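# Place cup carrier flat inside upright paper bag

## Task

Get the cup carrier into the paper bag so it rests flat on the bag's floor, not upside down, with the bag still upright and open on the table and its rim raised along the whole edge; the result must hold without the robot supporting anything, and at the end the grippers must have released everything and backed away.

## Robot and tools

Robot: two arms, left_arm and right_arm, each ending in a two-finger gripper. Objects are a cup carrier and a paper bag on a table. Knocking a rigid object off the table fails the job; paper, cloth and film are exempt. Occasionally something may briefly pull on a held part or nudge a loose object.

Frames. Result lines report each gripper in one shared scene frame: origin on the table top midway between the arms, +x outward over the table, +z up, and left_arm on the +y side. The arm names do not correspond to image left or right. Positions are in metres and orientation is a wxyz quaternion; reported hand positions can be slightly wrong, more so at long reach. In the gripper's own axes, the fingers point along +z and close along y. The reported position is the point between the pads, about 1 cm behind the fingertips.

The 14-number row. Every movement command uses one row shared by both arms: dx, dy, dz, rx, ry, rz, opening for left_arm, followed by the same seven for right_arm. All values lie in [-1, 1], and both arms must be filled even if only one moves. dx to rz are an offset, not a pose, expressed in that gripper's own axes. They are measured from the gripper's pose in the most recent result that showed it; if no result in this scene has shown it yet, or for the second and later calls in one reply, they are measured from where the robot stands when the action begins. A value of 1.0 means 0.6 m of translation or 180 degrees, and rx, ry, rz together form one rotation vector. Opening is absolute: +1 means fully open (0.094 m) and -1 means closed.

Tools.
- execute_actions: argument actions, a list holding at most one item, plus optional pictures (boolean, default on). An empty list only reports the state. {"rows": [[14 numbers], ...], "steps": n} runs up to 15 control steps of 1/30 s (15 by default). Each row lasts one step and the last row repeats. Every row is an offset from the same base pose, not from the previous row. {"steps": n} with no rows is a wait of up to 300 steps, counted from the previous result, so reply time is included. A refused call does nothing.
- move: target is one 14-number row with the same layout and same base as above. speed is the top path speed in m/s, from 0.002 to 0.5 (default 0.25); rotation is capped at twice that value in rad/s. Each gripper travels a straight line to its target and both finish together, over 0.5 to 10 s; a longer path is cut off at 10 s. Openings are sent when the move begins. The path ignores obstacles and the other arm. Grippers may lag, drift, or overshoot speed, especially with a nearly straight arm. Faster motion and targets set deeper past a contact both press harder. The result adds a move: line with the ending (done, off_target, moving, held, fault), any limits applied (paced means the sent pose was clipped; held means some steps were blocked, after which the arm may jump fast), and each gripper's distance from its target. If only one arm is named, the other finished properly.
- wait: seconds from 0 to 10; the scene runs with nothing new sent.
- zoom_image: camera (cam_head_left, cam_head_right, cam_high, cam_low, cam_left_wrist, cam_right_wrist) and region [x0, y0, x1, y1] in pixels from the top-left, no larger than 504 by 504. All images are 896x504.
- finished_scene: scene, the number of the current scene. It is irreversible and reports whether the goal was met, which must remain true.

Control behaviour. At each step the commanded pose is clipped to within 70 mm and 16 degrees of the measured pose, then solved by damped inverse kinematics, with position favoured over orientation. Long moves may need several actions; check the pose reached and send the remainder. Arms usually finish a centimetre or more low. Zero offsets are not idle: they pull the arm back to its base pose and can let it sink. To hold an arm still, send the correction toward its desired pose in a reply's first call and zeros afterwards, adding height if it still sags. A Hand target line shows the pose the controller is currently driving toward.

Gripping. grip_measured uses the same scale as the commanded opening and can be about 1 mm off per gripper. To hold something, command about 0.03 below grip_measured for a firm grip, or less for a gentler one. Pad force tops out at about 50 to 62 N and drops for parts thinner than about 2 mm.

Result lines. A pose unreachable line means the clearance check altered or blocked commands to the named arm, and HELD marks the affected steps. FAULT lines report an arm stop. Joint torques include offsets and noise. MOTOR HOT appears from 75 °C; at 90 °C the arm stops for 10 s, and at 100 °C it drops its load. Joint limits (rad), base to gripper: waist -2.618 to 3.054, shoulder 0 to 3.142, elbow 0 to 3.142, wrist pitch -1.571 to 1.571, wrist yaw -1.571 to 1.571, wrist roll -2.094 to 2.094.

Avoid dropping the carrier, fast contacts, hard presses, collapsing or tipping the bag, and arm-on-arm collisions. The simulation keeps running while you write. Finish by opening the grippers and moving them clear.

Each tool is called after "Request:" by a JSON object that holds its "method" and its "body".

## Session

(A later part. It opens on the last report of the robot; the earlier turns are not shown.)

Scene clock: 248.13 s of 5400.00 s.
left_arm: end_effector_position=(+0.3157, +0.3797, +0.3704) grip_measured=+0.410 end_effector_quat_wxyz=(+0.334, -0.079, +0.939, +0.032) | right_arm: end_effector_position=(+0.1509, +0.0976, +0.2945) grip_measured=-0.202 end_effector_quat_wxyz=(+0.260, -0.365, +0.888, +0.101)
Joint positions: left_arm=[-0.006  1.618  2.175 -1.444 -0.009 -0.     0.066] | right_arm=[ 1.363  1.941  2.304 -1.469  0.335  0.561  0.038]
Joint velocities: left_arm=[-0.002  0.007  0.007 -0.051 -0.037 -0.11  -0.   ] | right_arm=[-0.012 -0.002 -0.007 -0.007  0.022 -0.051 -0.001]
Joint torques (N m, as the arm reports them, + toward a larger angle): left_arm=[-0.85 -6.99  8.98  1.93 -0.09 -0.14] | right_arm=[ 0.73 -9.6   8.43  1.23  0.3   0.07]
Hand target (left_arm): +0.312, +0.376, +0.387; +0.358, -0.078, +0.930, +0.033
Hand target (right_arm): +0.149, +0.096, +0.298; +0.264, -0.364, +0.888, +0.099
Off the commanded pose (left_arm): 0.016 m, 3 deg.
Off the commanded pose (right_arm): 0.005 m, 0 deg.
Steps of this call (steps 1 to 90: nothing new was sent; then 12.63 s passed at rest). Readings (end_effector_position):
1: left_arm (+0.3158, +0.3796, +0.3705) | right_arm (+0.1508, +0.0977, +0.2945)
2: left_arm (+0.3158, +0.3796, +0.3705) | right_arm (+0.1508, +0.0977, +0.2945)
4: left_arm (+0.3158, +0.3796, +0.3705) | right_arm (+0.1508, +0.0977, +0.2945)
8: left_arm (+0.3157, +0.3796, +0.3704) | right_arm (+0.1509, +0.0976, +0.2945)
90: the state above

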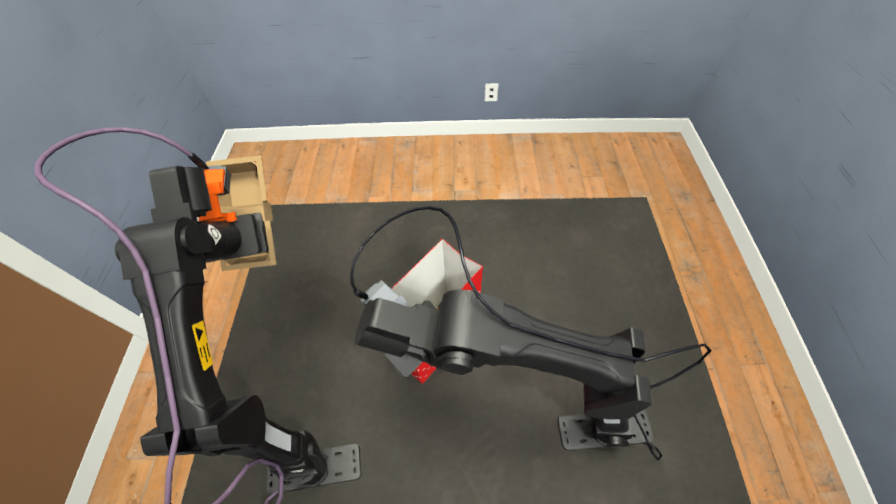

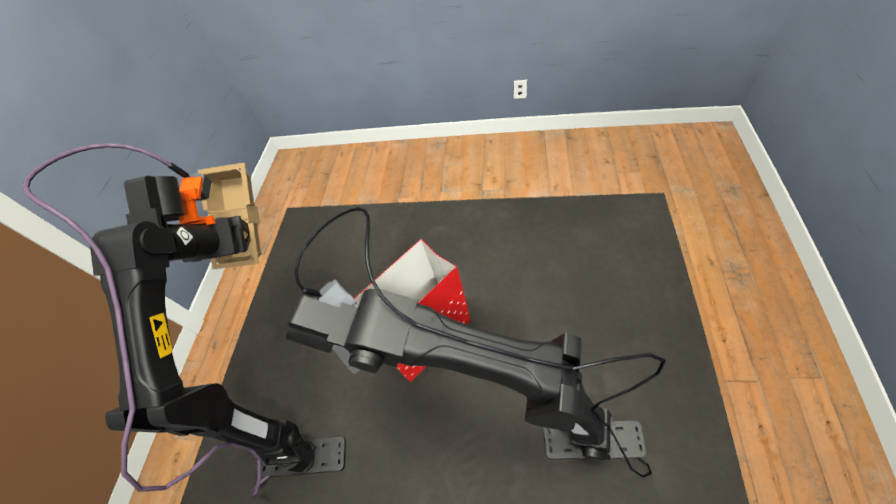

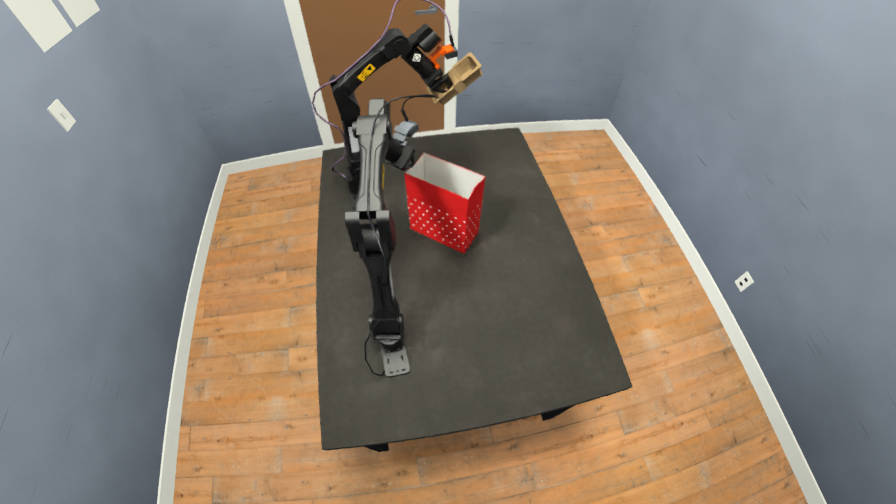

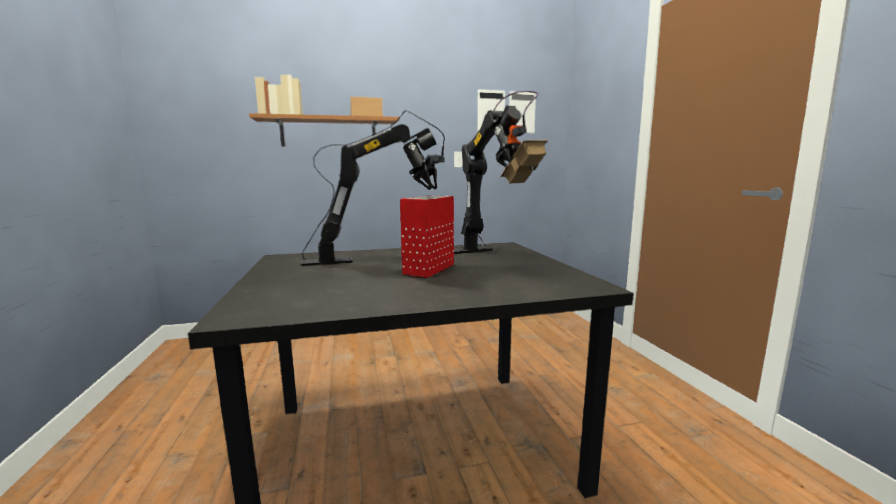

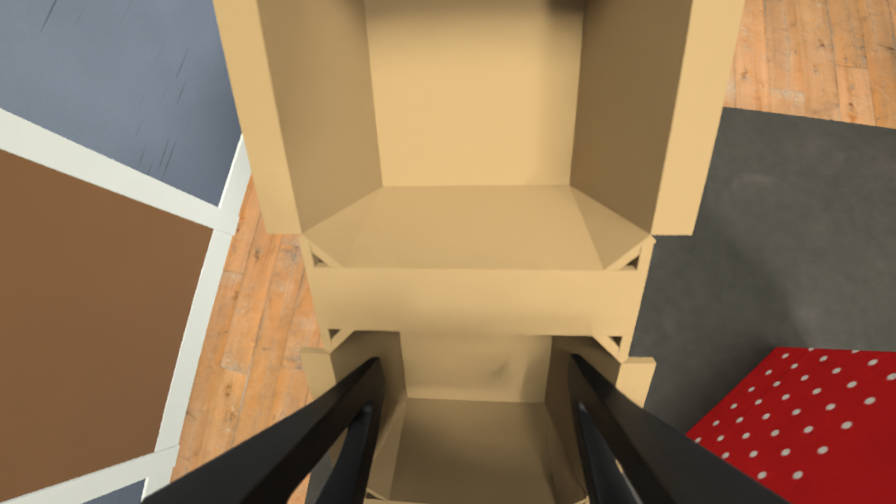

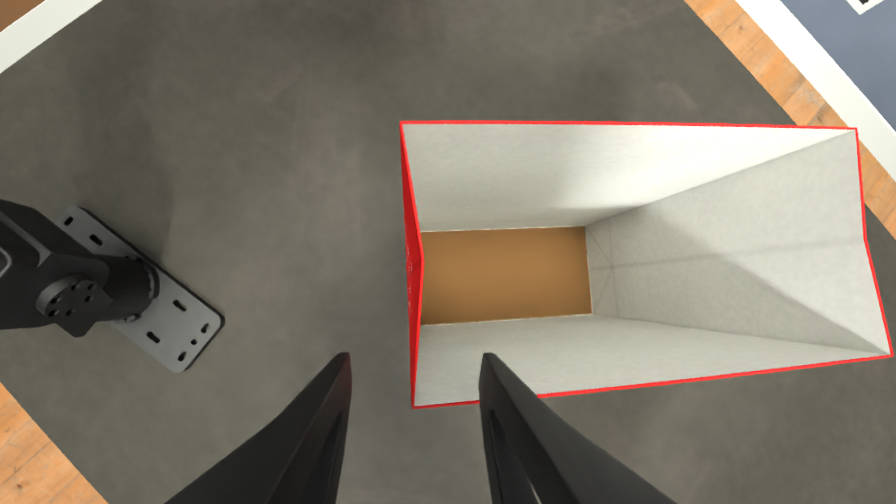

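Request:
{"method": "move", "body": {"target": [0.1725,-0.4827,-0.172,0.1835,-0.01,0.2266,0.44, 0.207,-0.6106,-0.149,0.100,0,0.160,-0.2], "speed": 0.12}}

Scene clock: 287.33 s of 5400.00 s.
left_arm: end_effector_position=(+0.2235, +0.0686, +0.3729) grip_measured=+0.409 end_effector_quat_wxyz=(+0.312, +0.341, +0.880, -0.111) | right_arm: end_effector_position=(+0.3011, -0.2690, +0.3001) grip_measured=-0.202 end_effector_quat_wxyz=(+0.268, -0.082, +0.959, +0.038)
Joint positions: left_arm=[-0.938  1.644  2.227 -1.48  -0.035 -0.017  0.066] | right_arm=[ 0.096  1.257  1.617 -1.383 -0.037 -0.006  0.038]
Joint velocities: left_arm=[ 0.007  0.007 -0.002 -0.037  0.022  0.081 -0.001] | right_arm=[-0.007  0.012  0.012 -0.037 -0.022 -0.066 -0.   ]
Joint torques (N m, as the arm reports them, + toward a larger angle): left_arm=[-0.68 -5.52  8.82  1.92 -0.02  0.03] | right_arm=[-0.66 -3.34  6.17  1.59 -0.14 -0.11]
Hand target (left_arm): +0.222, +0.065, +0.382; +0.324, +0.345, +0.873, -0.118
Hand target (right_arm): +0.302, -0.270, +0.300; +0.270, -0.084, +0.958, +0.040
Off the commanded pose (left_arm): 0.010 m, 2 deg.
Off the commanded pose (right_arm): 0.008 m, 2 deg.
After step 90, 31.87 s passed at rest.
move: done

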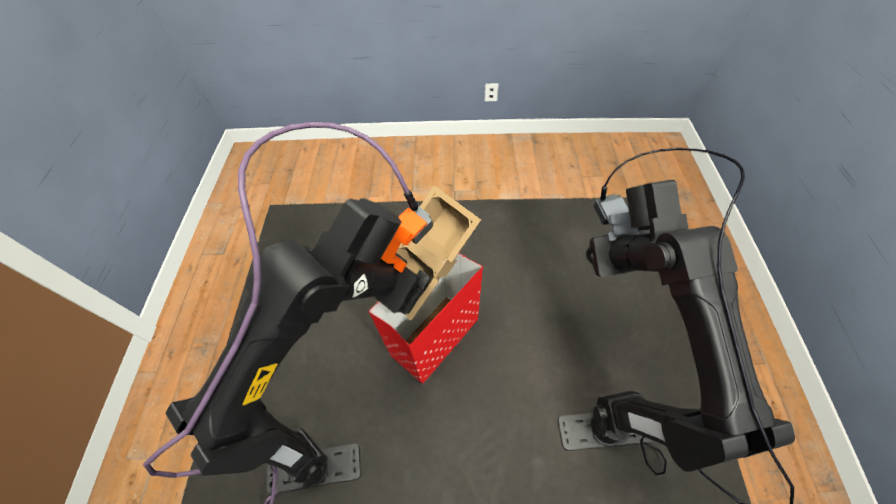

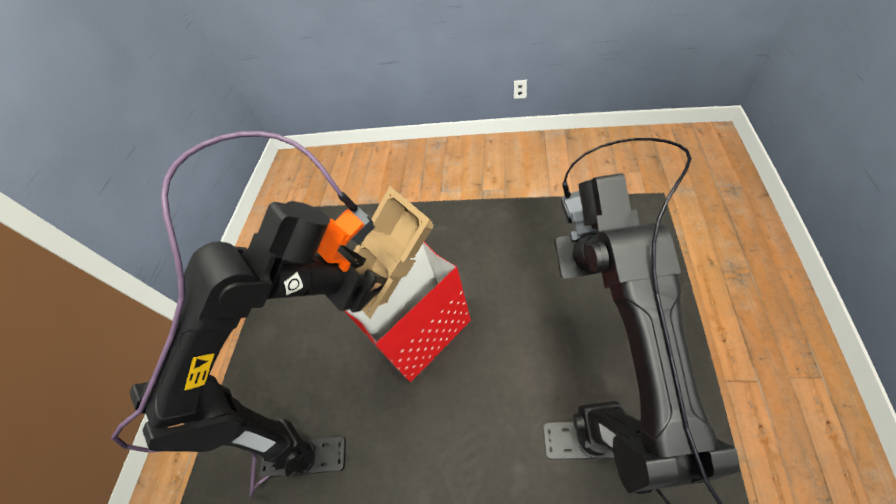

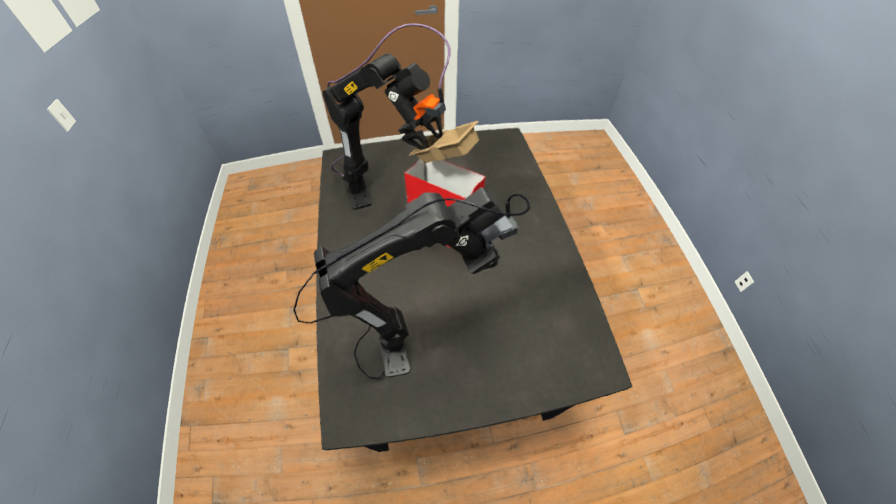

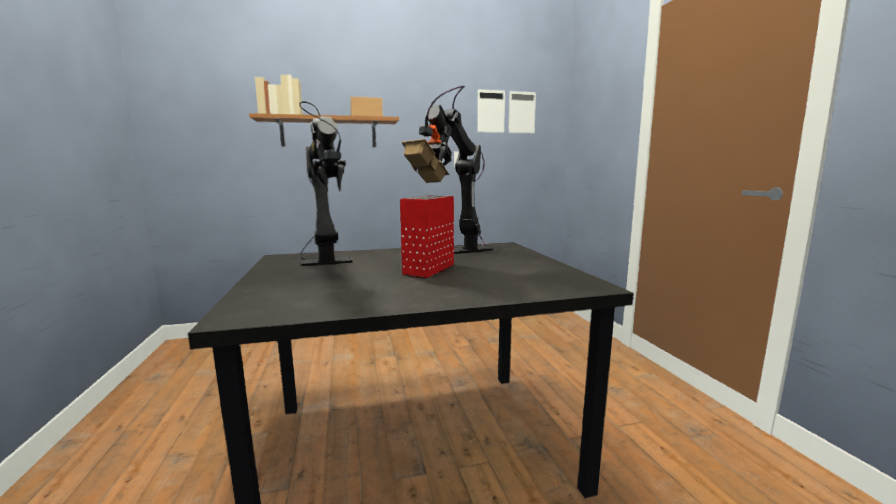

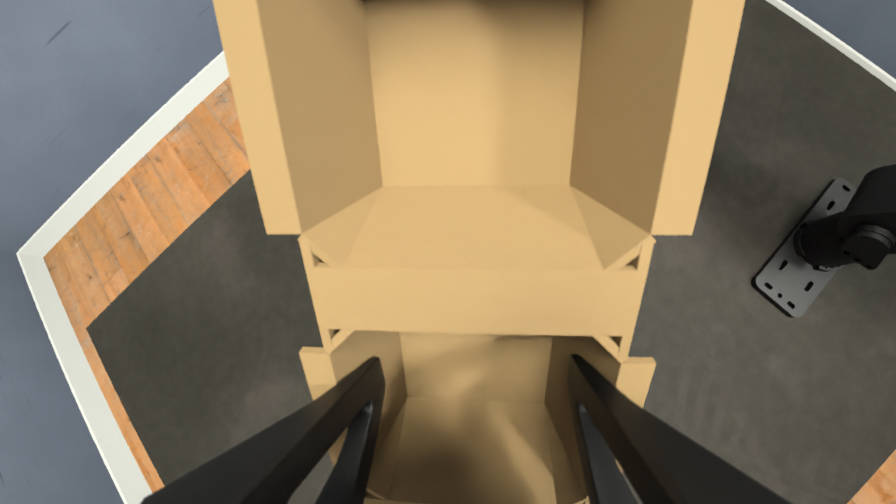

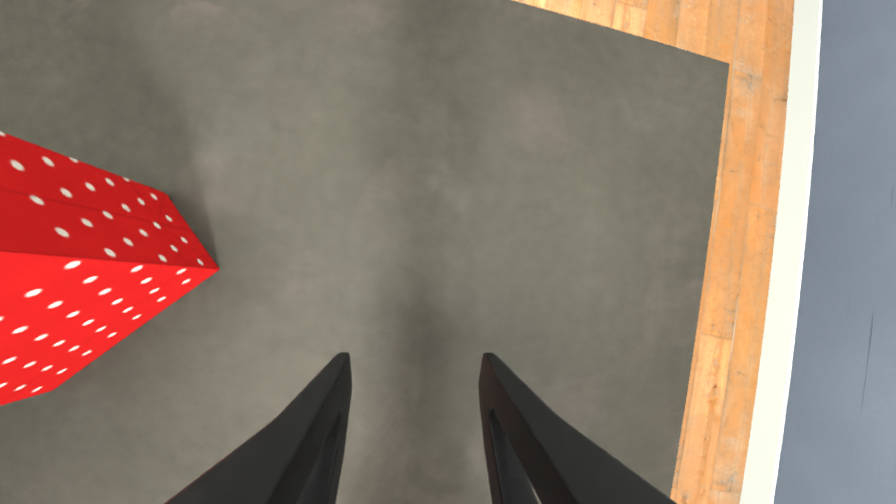

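Request:
{"method": "zoom_image", "body": {"camera": "cam_head_left", "region": [340, 170, 520, 400]}}

Region (340, 170, 520, 400) of cam_head_left's 896x504 image, scaled by 2.191, with more detail than that image has; it fills the left 394 columns of this view, and the rest is white.

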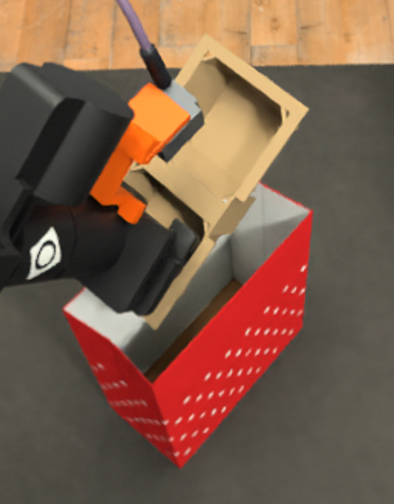

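Request:
{"method": "move", "body": {"target": [0.0365,0.0133,0.0455,-0.0087,0.028,-0.0108,0.44, 0,0,0,0,0,0,-0.2], "speed": 0.04}}

Scene clock: 363.33 s of 5400.00 s.
left_arm: end_effector_position=(+0.2251, +0.0717, +0.3334) grip_measured=+0.409 end_effector_quat_wxyz=(+0.263, +0.338, +0.899, -0.088) | right_arm: end_effector_position=(+0.3011, -0.2687, +0.3001) grip_measured=-0.202 end_effector_quat_wxyz=(+0.268, -0.083, +0.959, +0.039)
Joint positions: left_arm=[-0.932  1.644  2.1   -1.466 -0.042 -0.032  0.066] | right_arm=[ 0.096  1.257  1.617 -1.383 -0.039 -0.008  0.038]
Joint velocities: left_arm=[-0.002 -0.012  0.007 -0.022  0.022  0.007 -0.001] | right_arm=[ 0.007  0.007 -0.002 -0.007 -0.037 -0.051 -0.   ]
Joint torques (N m, as the arm reports them, + toward a larger angle): left_arm=[ 0.83 -7.5   5.45  1.99 -0.11 -0.15] | right_arm=[ 0.02 -3.3   6.46  1.55 -0.03  0.02]
Hand target (left_arm): +0.229, +0.075, +0.338; +0.275, +0.326, +0.900, -0.090
Hand target (right_arm): +0.301, -0.269, +0.300; +0.268, -0.082, +0.959, +0.038
Off the commanded pose (left_arm): 0.007 m, 2 deg.
Off the commanded pose (right_arm): 0.000 m, 0 deg.
After step 90, 71.47 s passed at rest.
move: done

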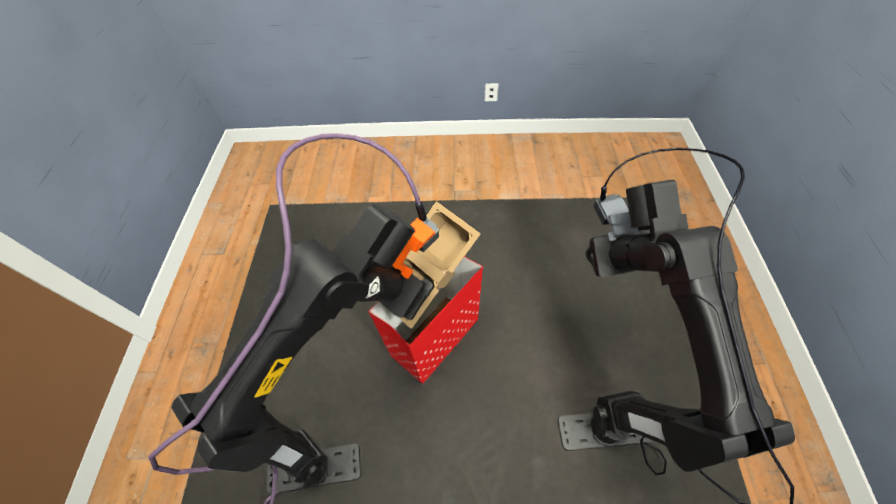

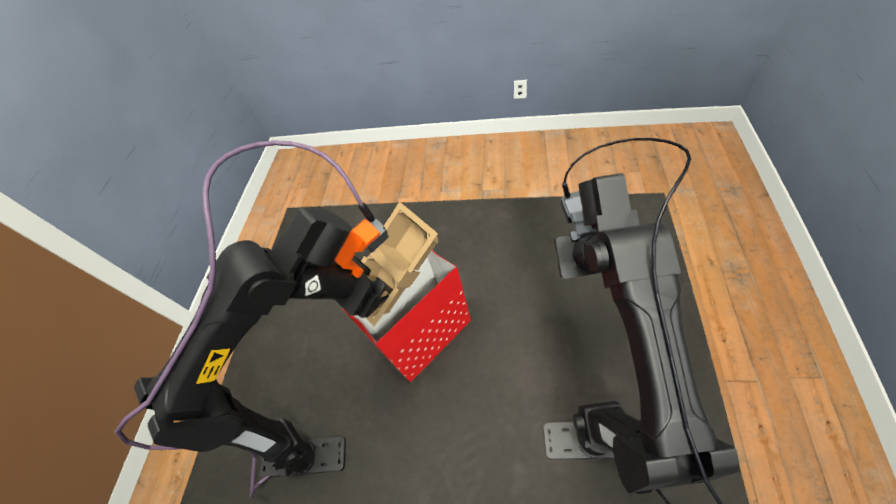

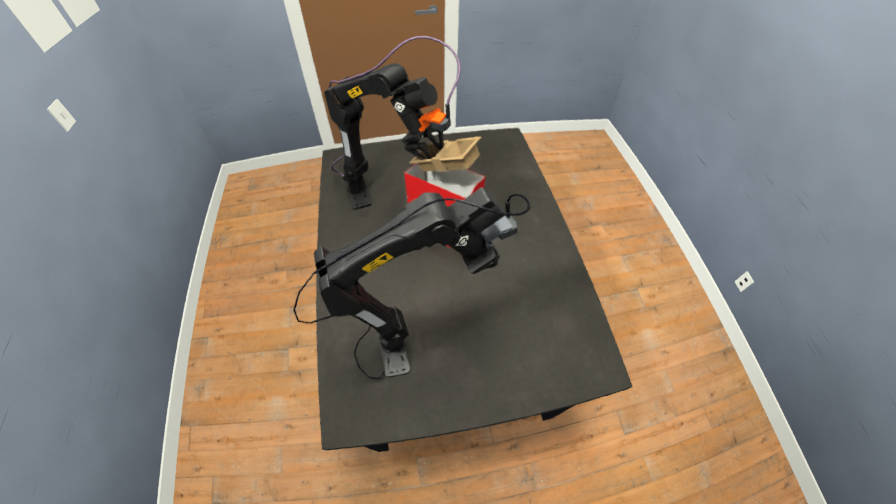

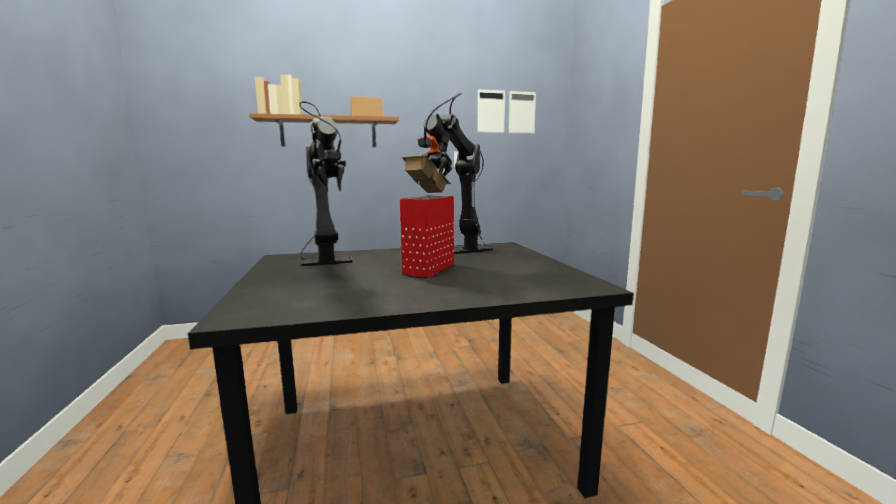

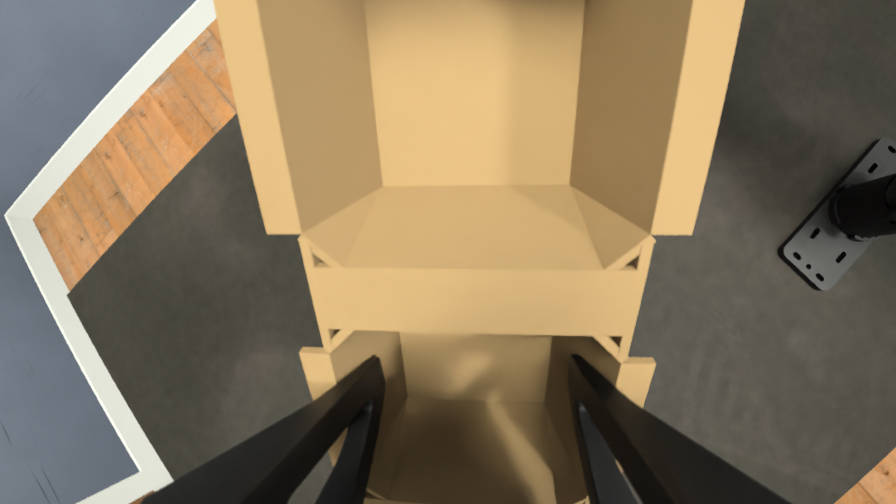

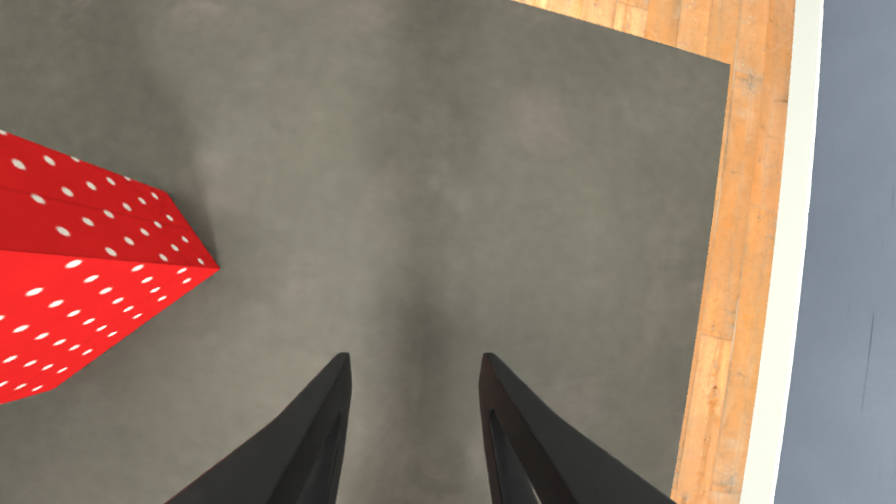

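Request:
{"method": "move", "body": {"target": [0.0222,0.01,0.0353,-0.0044,0.028,-0.007,0.44, 0,0,0,0,0,0,-0.2], "speed": 0.03}}

Request:
{"method": "zoom_image", "body": {"camera": "cam_head_left", "region": [350, 190, 510, 370]}}

Request:
{"method": "zoom_image", "body": {"camera": "cam_low", "region": [370, 110, 500, 230]}}

Scene clock: 372.83 s of 5400.00 s.
left_arm: end_effector_position=(+0.2264, +0.0736, +0.3140) grip_measured=+0.409 end_effector_quat_wxyz=(+0.232, +0.338, +0.909, -0.074) | right_arm: end_effector_position=(+0.3011, -0.2687, +0.3001) grip_measured=-0.202 end_effector_quat_wxyz=(+0.268, -0.083, +0.959, +0.039)
Joint positions: left_arm=[-0.926  1.669  2.074 -1.485 -0.043 -0.034  0.066] | right_arm=[ 0.096  1.257  1.617 -1.383 -0.039 -0.008  0.038]
Joint velocities: left_arm=[ 0.002  0.022  0.002 -0.051  0.037  0.037 -0.001] | right_arm=[-0.002  0.007 -0.012  0.007  0.022  0.095  0.001]
Joint torques (N m, as the arm reports them, + toward a larger angle): left_arm=[ 0.78 -6.2   5.51  1.59 -0.05 -0.14] | right_arm=[ 0.04 -3.26  6.47  1.55 -0.04 -0.03]
Hand target (left_arm): +0.229, +0.077, +0.308; +0.224, +0.329, +0.914, -0.070
Hand target (right_arm): +0.301, -0.269, +0.300; +0.268, -0.083, +0.959, +0.039
Off the commanded pose (left_arm): 0.007 m, 2 deg.
Off the commanded pose (right_arm): 0.000 m, 0 deg.
After step 90, 4.70 s passed at rest.
move: done

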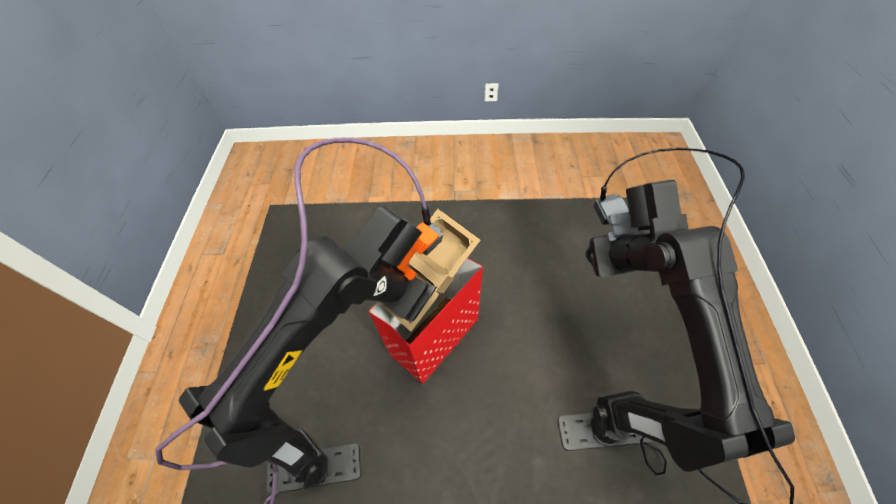

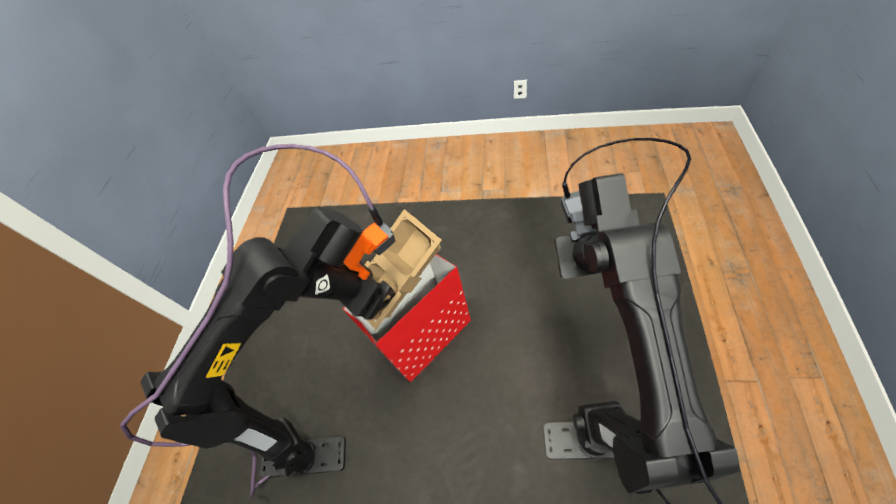

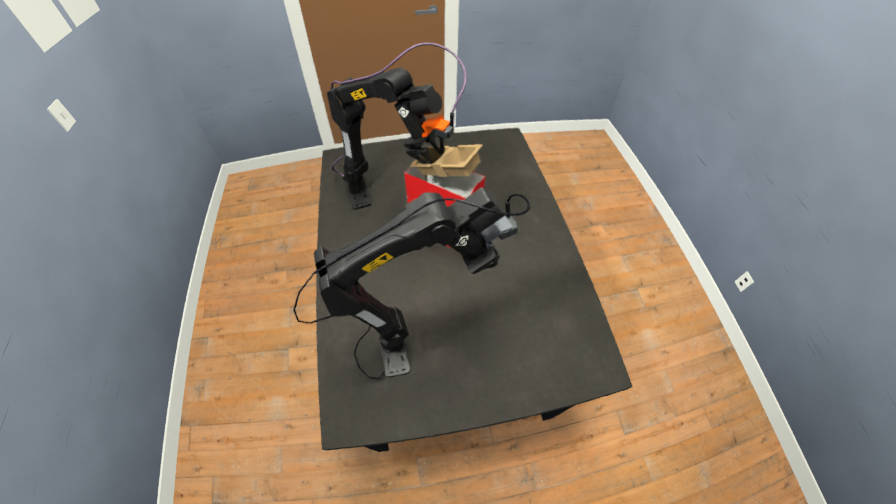

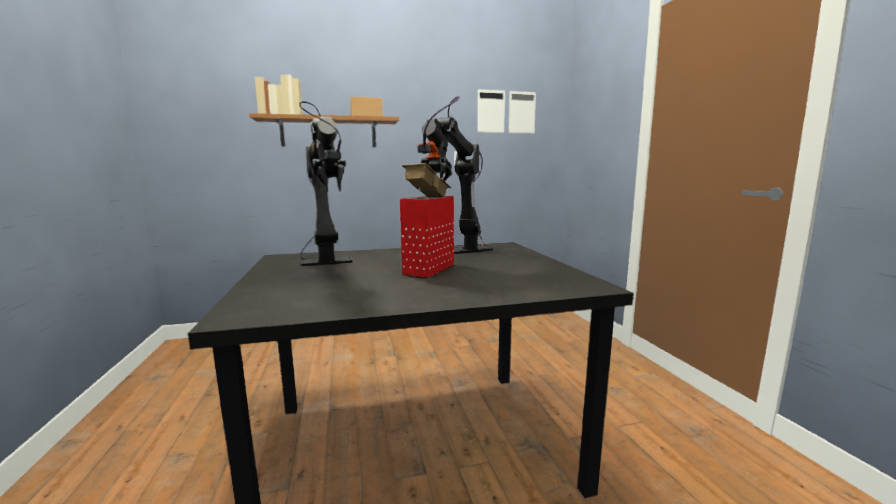

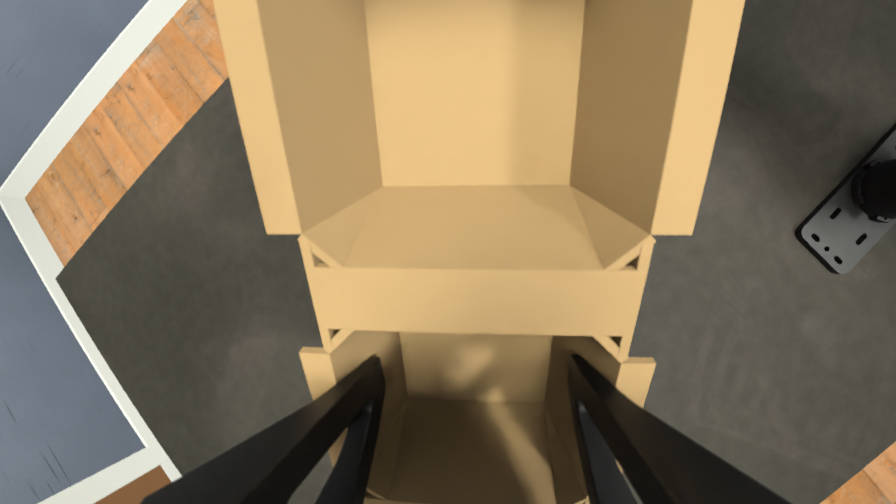

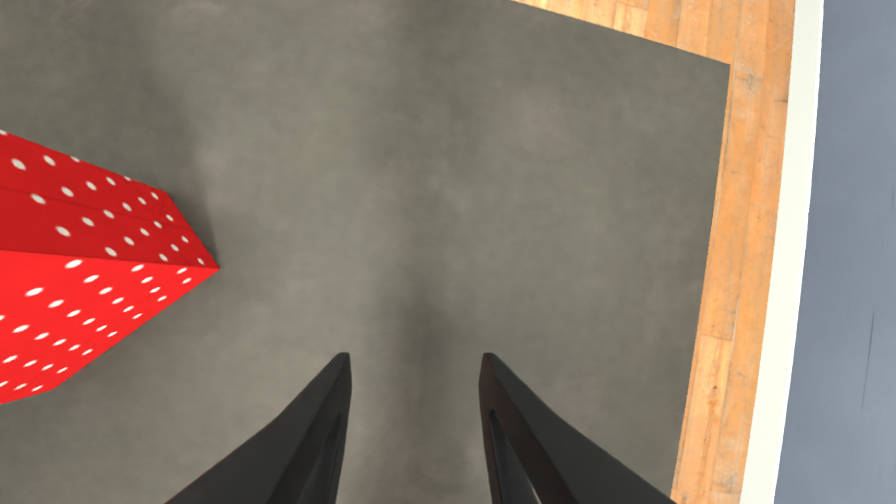

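Region (350, 190, 510, 370) of cam_head_left's 896x504 image, scaled by 2.800, with more detail than that image has.

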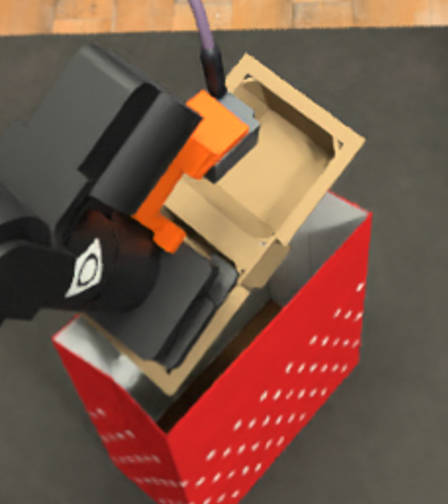

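Region (370, 110, 500, 230) of cam_low's 896x504 image, scaled by 3.877, with more detail than that image has; it fills the top 465 rows of this view, and the rest is white.

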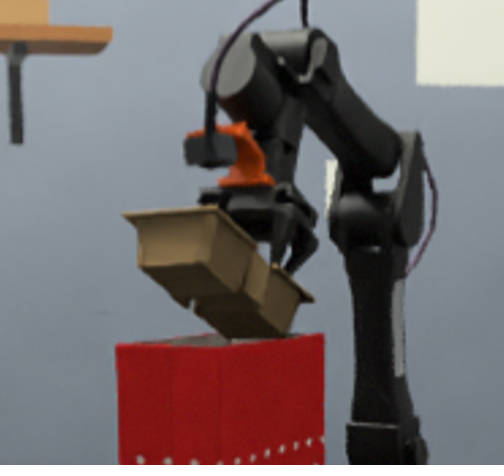

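Request:
{"method": "move", "body": {"target": [0.0279,0.0,0.038,-0.003,0.025,-0.008,0.44, 0,0,0,0,0,0,-0.2], "speed": 0.025}}

Request:
{"method": "zoom_image", "body": {"camera": "cam_head_left", "region": [350, 190, 510, 370]}}

Request:
{"method": "zoom_image", "body": {"camera": "cam_low", "region": [370, 110, 500, 230]}}

Scene clock: 385.10 s of 5400.00 s.
left_arm: end_effector_position=(+0.2216, +0.0781, +0.2883) grip_measured=+0.409 end_effector_quat_wxyz=(+0.195, +0.333, +0.921, -0.061) | right_arm: end_effector_position=(+0.3011, -0.2687, +0.3001) grip_measured=-0.202 end_effector_quat_wxyz=(+0.268, -0.083, +0.959, +0.039)
Joint positions: left_arm=[-0.926  1.669  1.993 -1.485 -0.043 -0.054  0.066] | right_arm=[ 0.096  1.257  1.617 -1.383 -0.039 -0.008  0.038]
Joint velocities: left_arm=[ 0.007 -0.012 -0.002  0.007 -0.051  0.007 -0.001] | right_arm=[ 0.002  0.007  0.012 -0.11   0.022  0.066 -0.001]
Joint torques (N m, as the arm reports them, + toward a larger angle): left_arm=[-0.11 -6.73  5.7   1.63 -0.1  -0.14] | right_arm=[ 0.03 -3.35  6.49  1.54 -0.02 -0.02]
Hand target (left_arm): +0.224, +0.077, +0.286; +0.197, +0.328, +0.922, -0.060
Hand target (right_arm): +0.301, -0.269, +0.300; +0.268, -0.083, +0.959, +0.039
Off the commanded pose (left_arm): 0.003 m, 1 deg.
Off the commanded pose (right_arm): 0.000 m, 0 deg.
After step 90, 7.37 s passed at rest.
move: done

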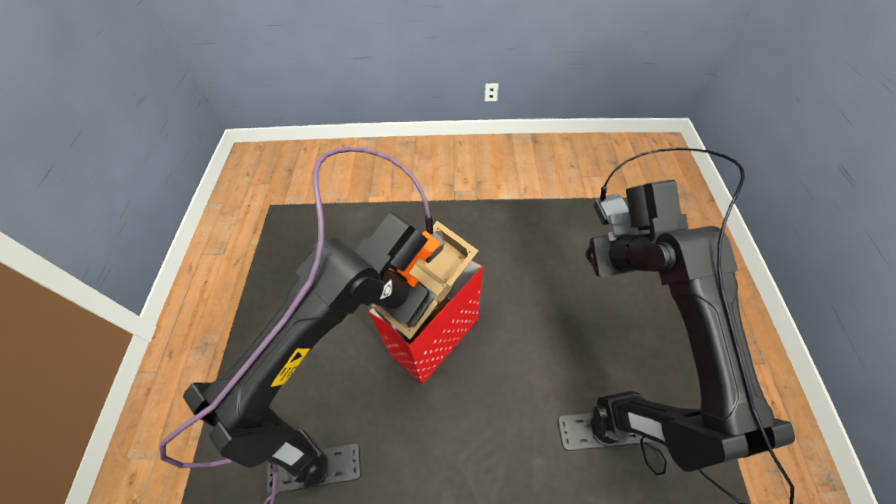

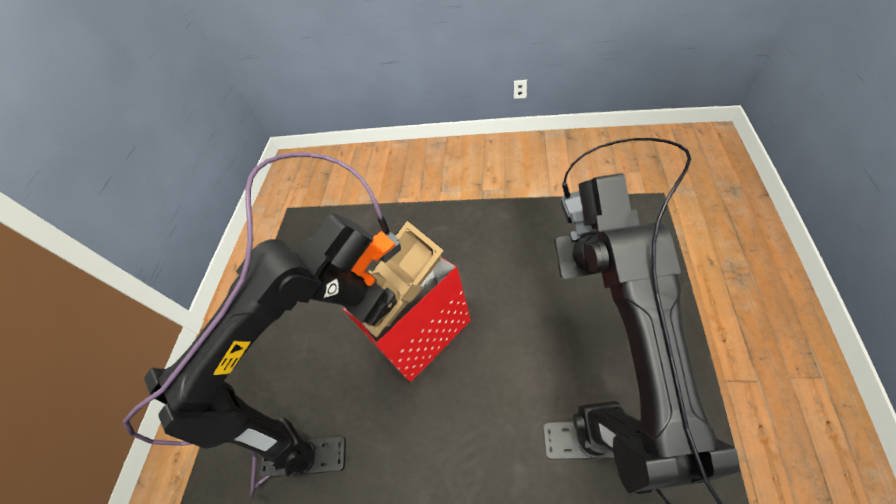

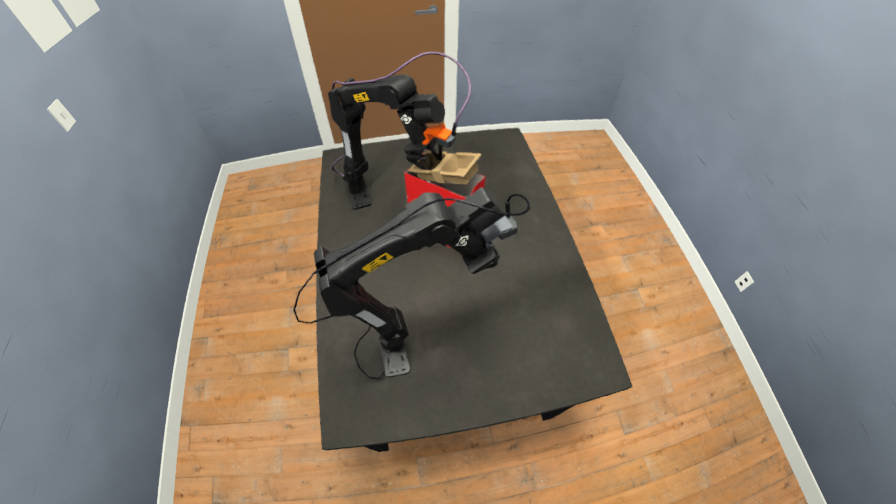

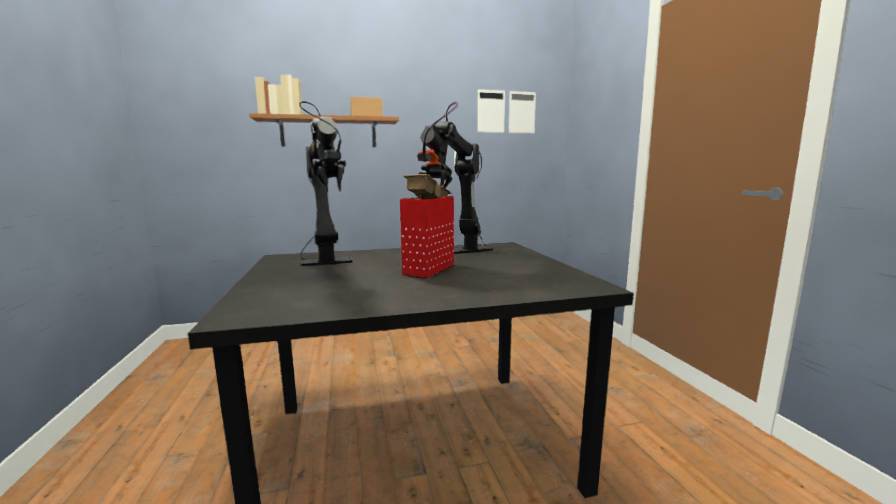

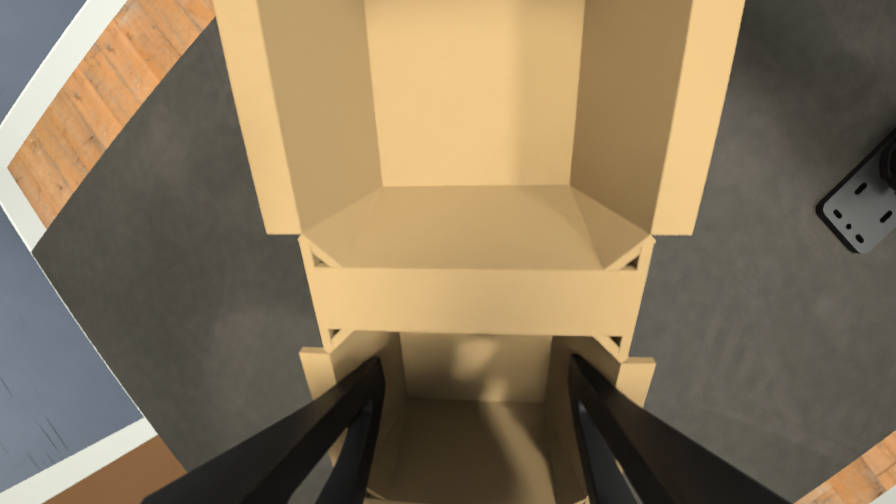

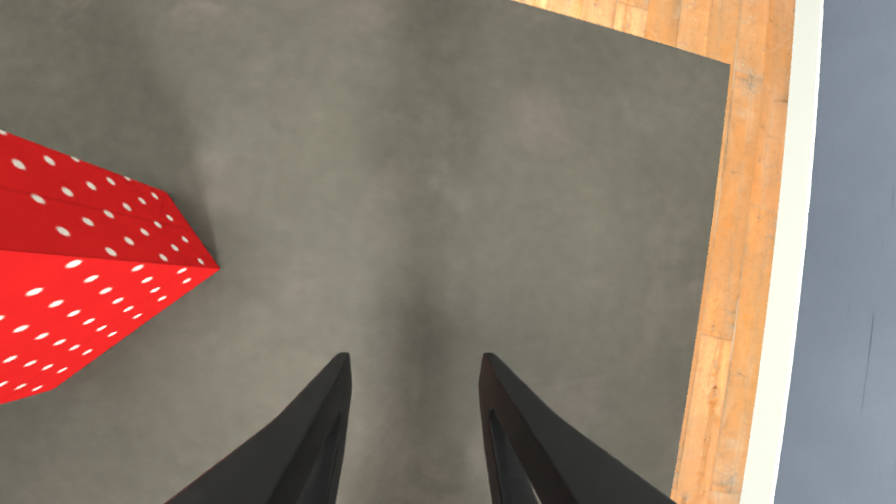

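Region (350, 190, 510, 370) of cam_head_left's 896x504 image, scaled by 2.800, with more detail than that image has.

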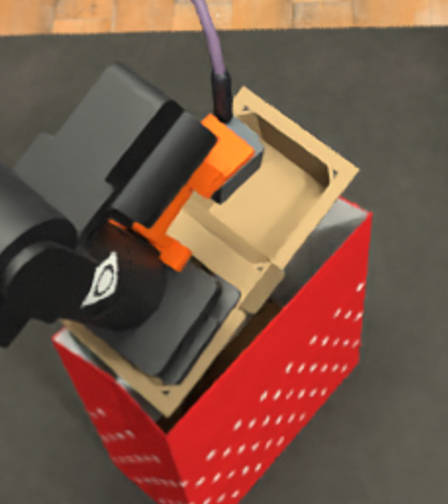

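Region (370, 110, 500, 230) of cam_low's 896x504 image, scaled by 3.877, with more detail than that image has; it fills the top 465 rows of this view, and the rest is white.

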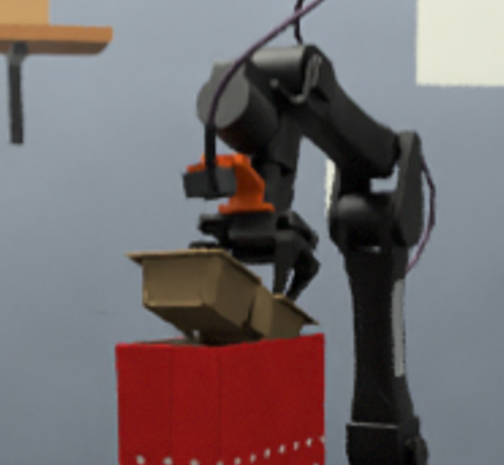

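Request:
{"method": "zoom_image", "body": {"camera": "cam_head_left", "region": [360, 290, 430, 355]}}

Request:
{"method": "zoom_image", "body": {"camera": "cam_high", "region": [395, 140, 495, 210]}}

Request:
{"method": "zoom_image", "body": {"camera": "cam_head_right", "region": [330, 290, 400, 355]}}

Region (360, 290, 430, 355) of cam_head_left's 896x504 image, scaled by 7.200, with more detail than that image has; it fills the top 468 rows of this view, and the rest is white.

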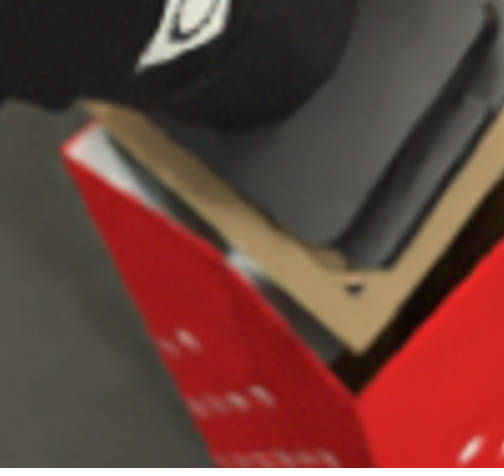

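Region (395, 140, 495, 210) of cam_high's 896x504 image, scaled by 5.040, with more detail than that image has; it fills the top 353 rows of this view, and the rest is white.

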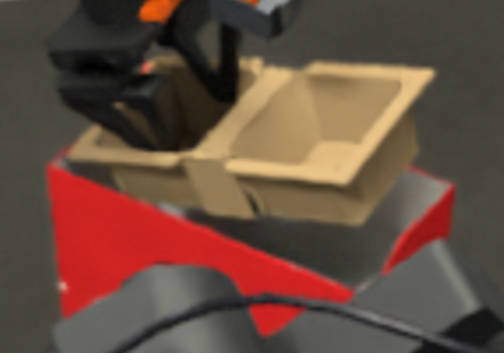

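Region (330, 290, 400, 355) of cam_head_right's 896x504 image, scaled by 7.200, with more detail than that image has; it fills the top 468 rows of this view, and the rest is white.

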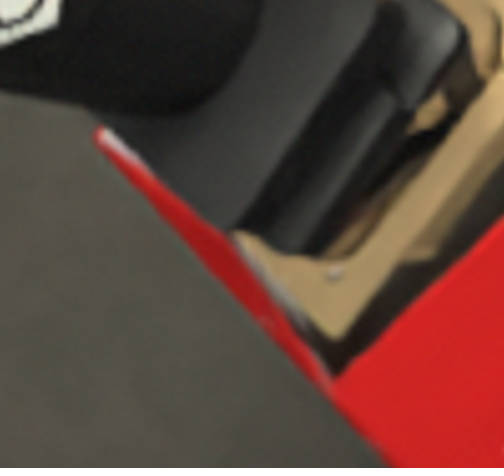

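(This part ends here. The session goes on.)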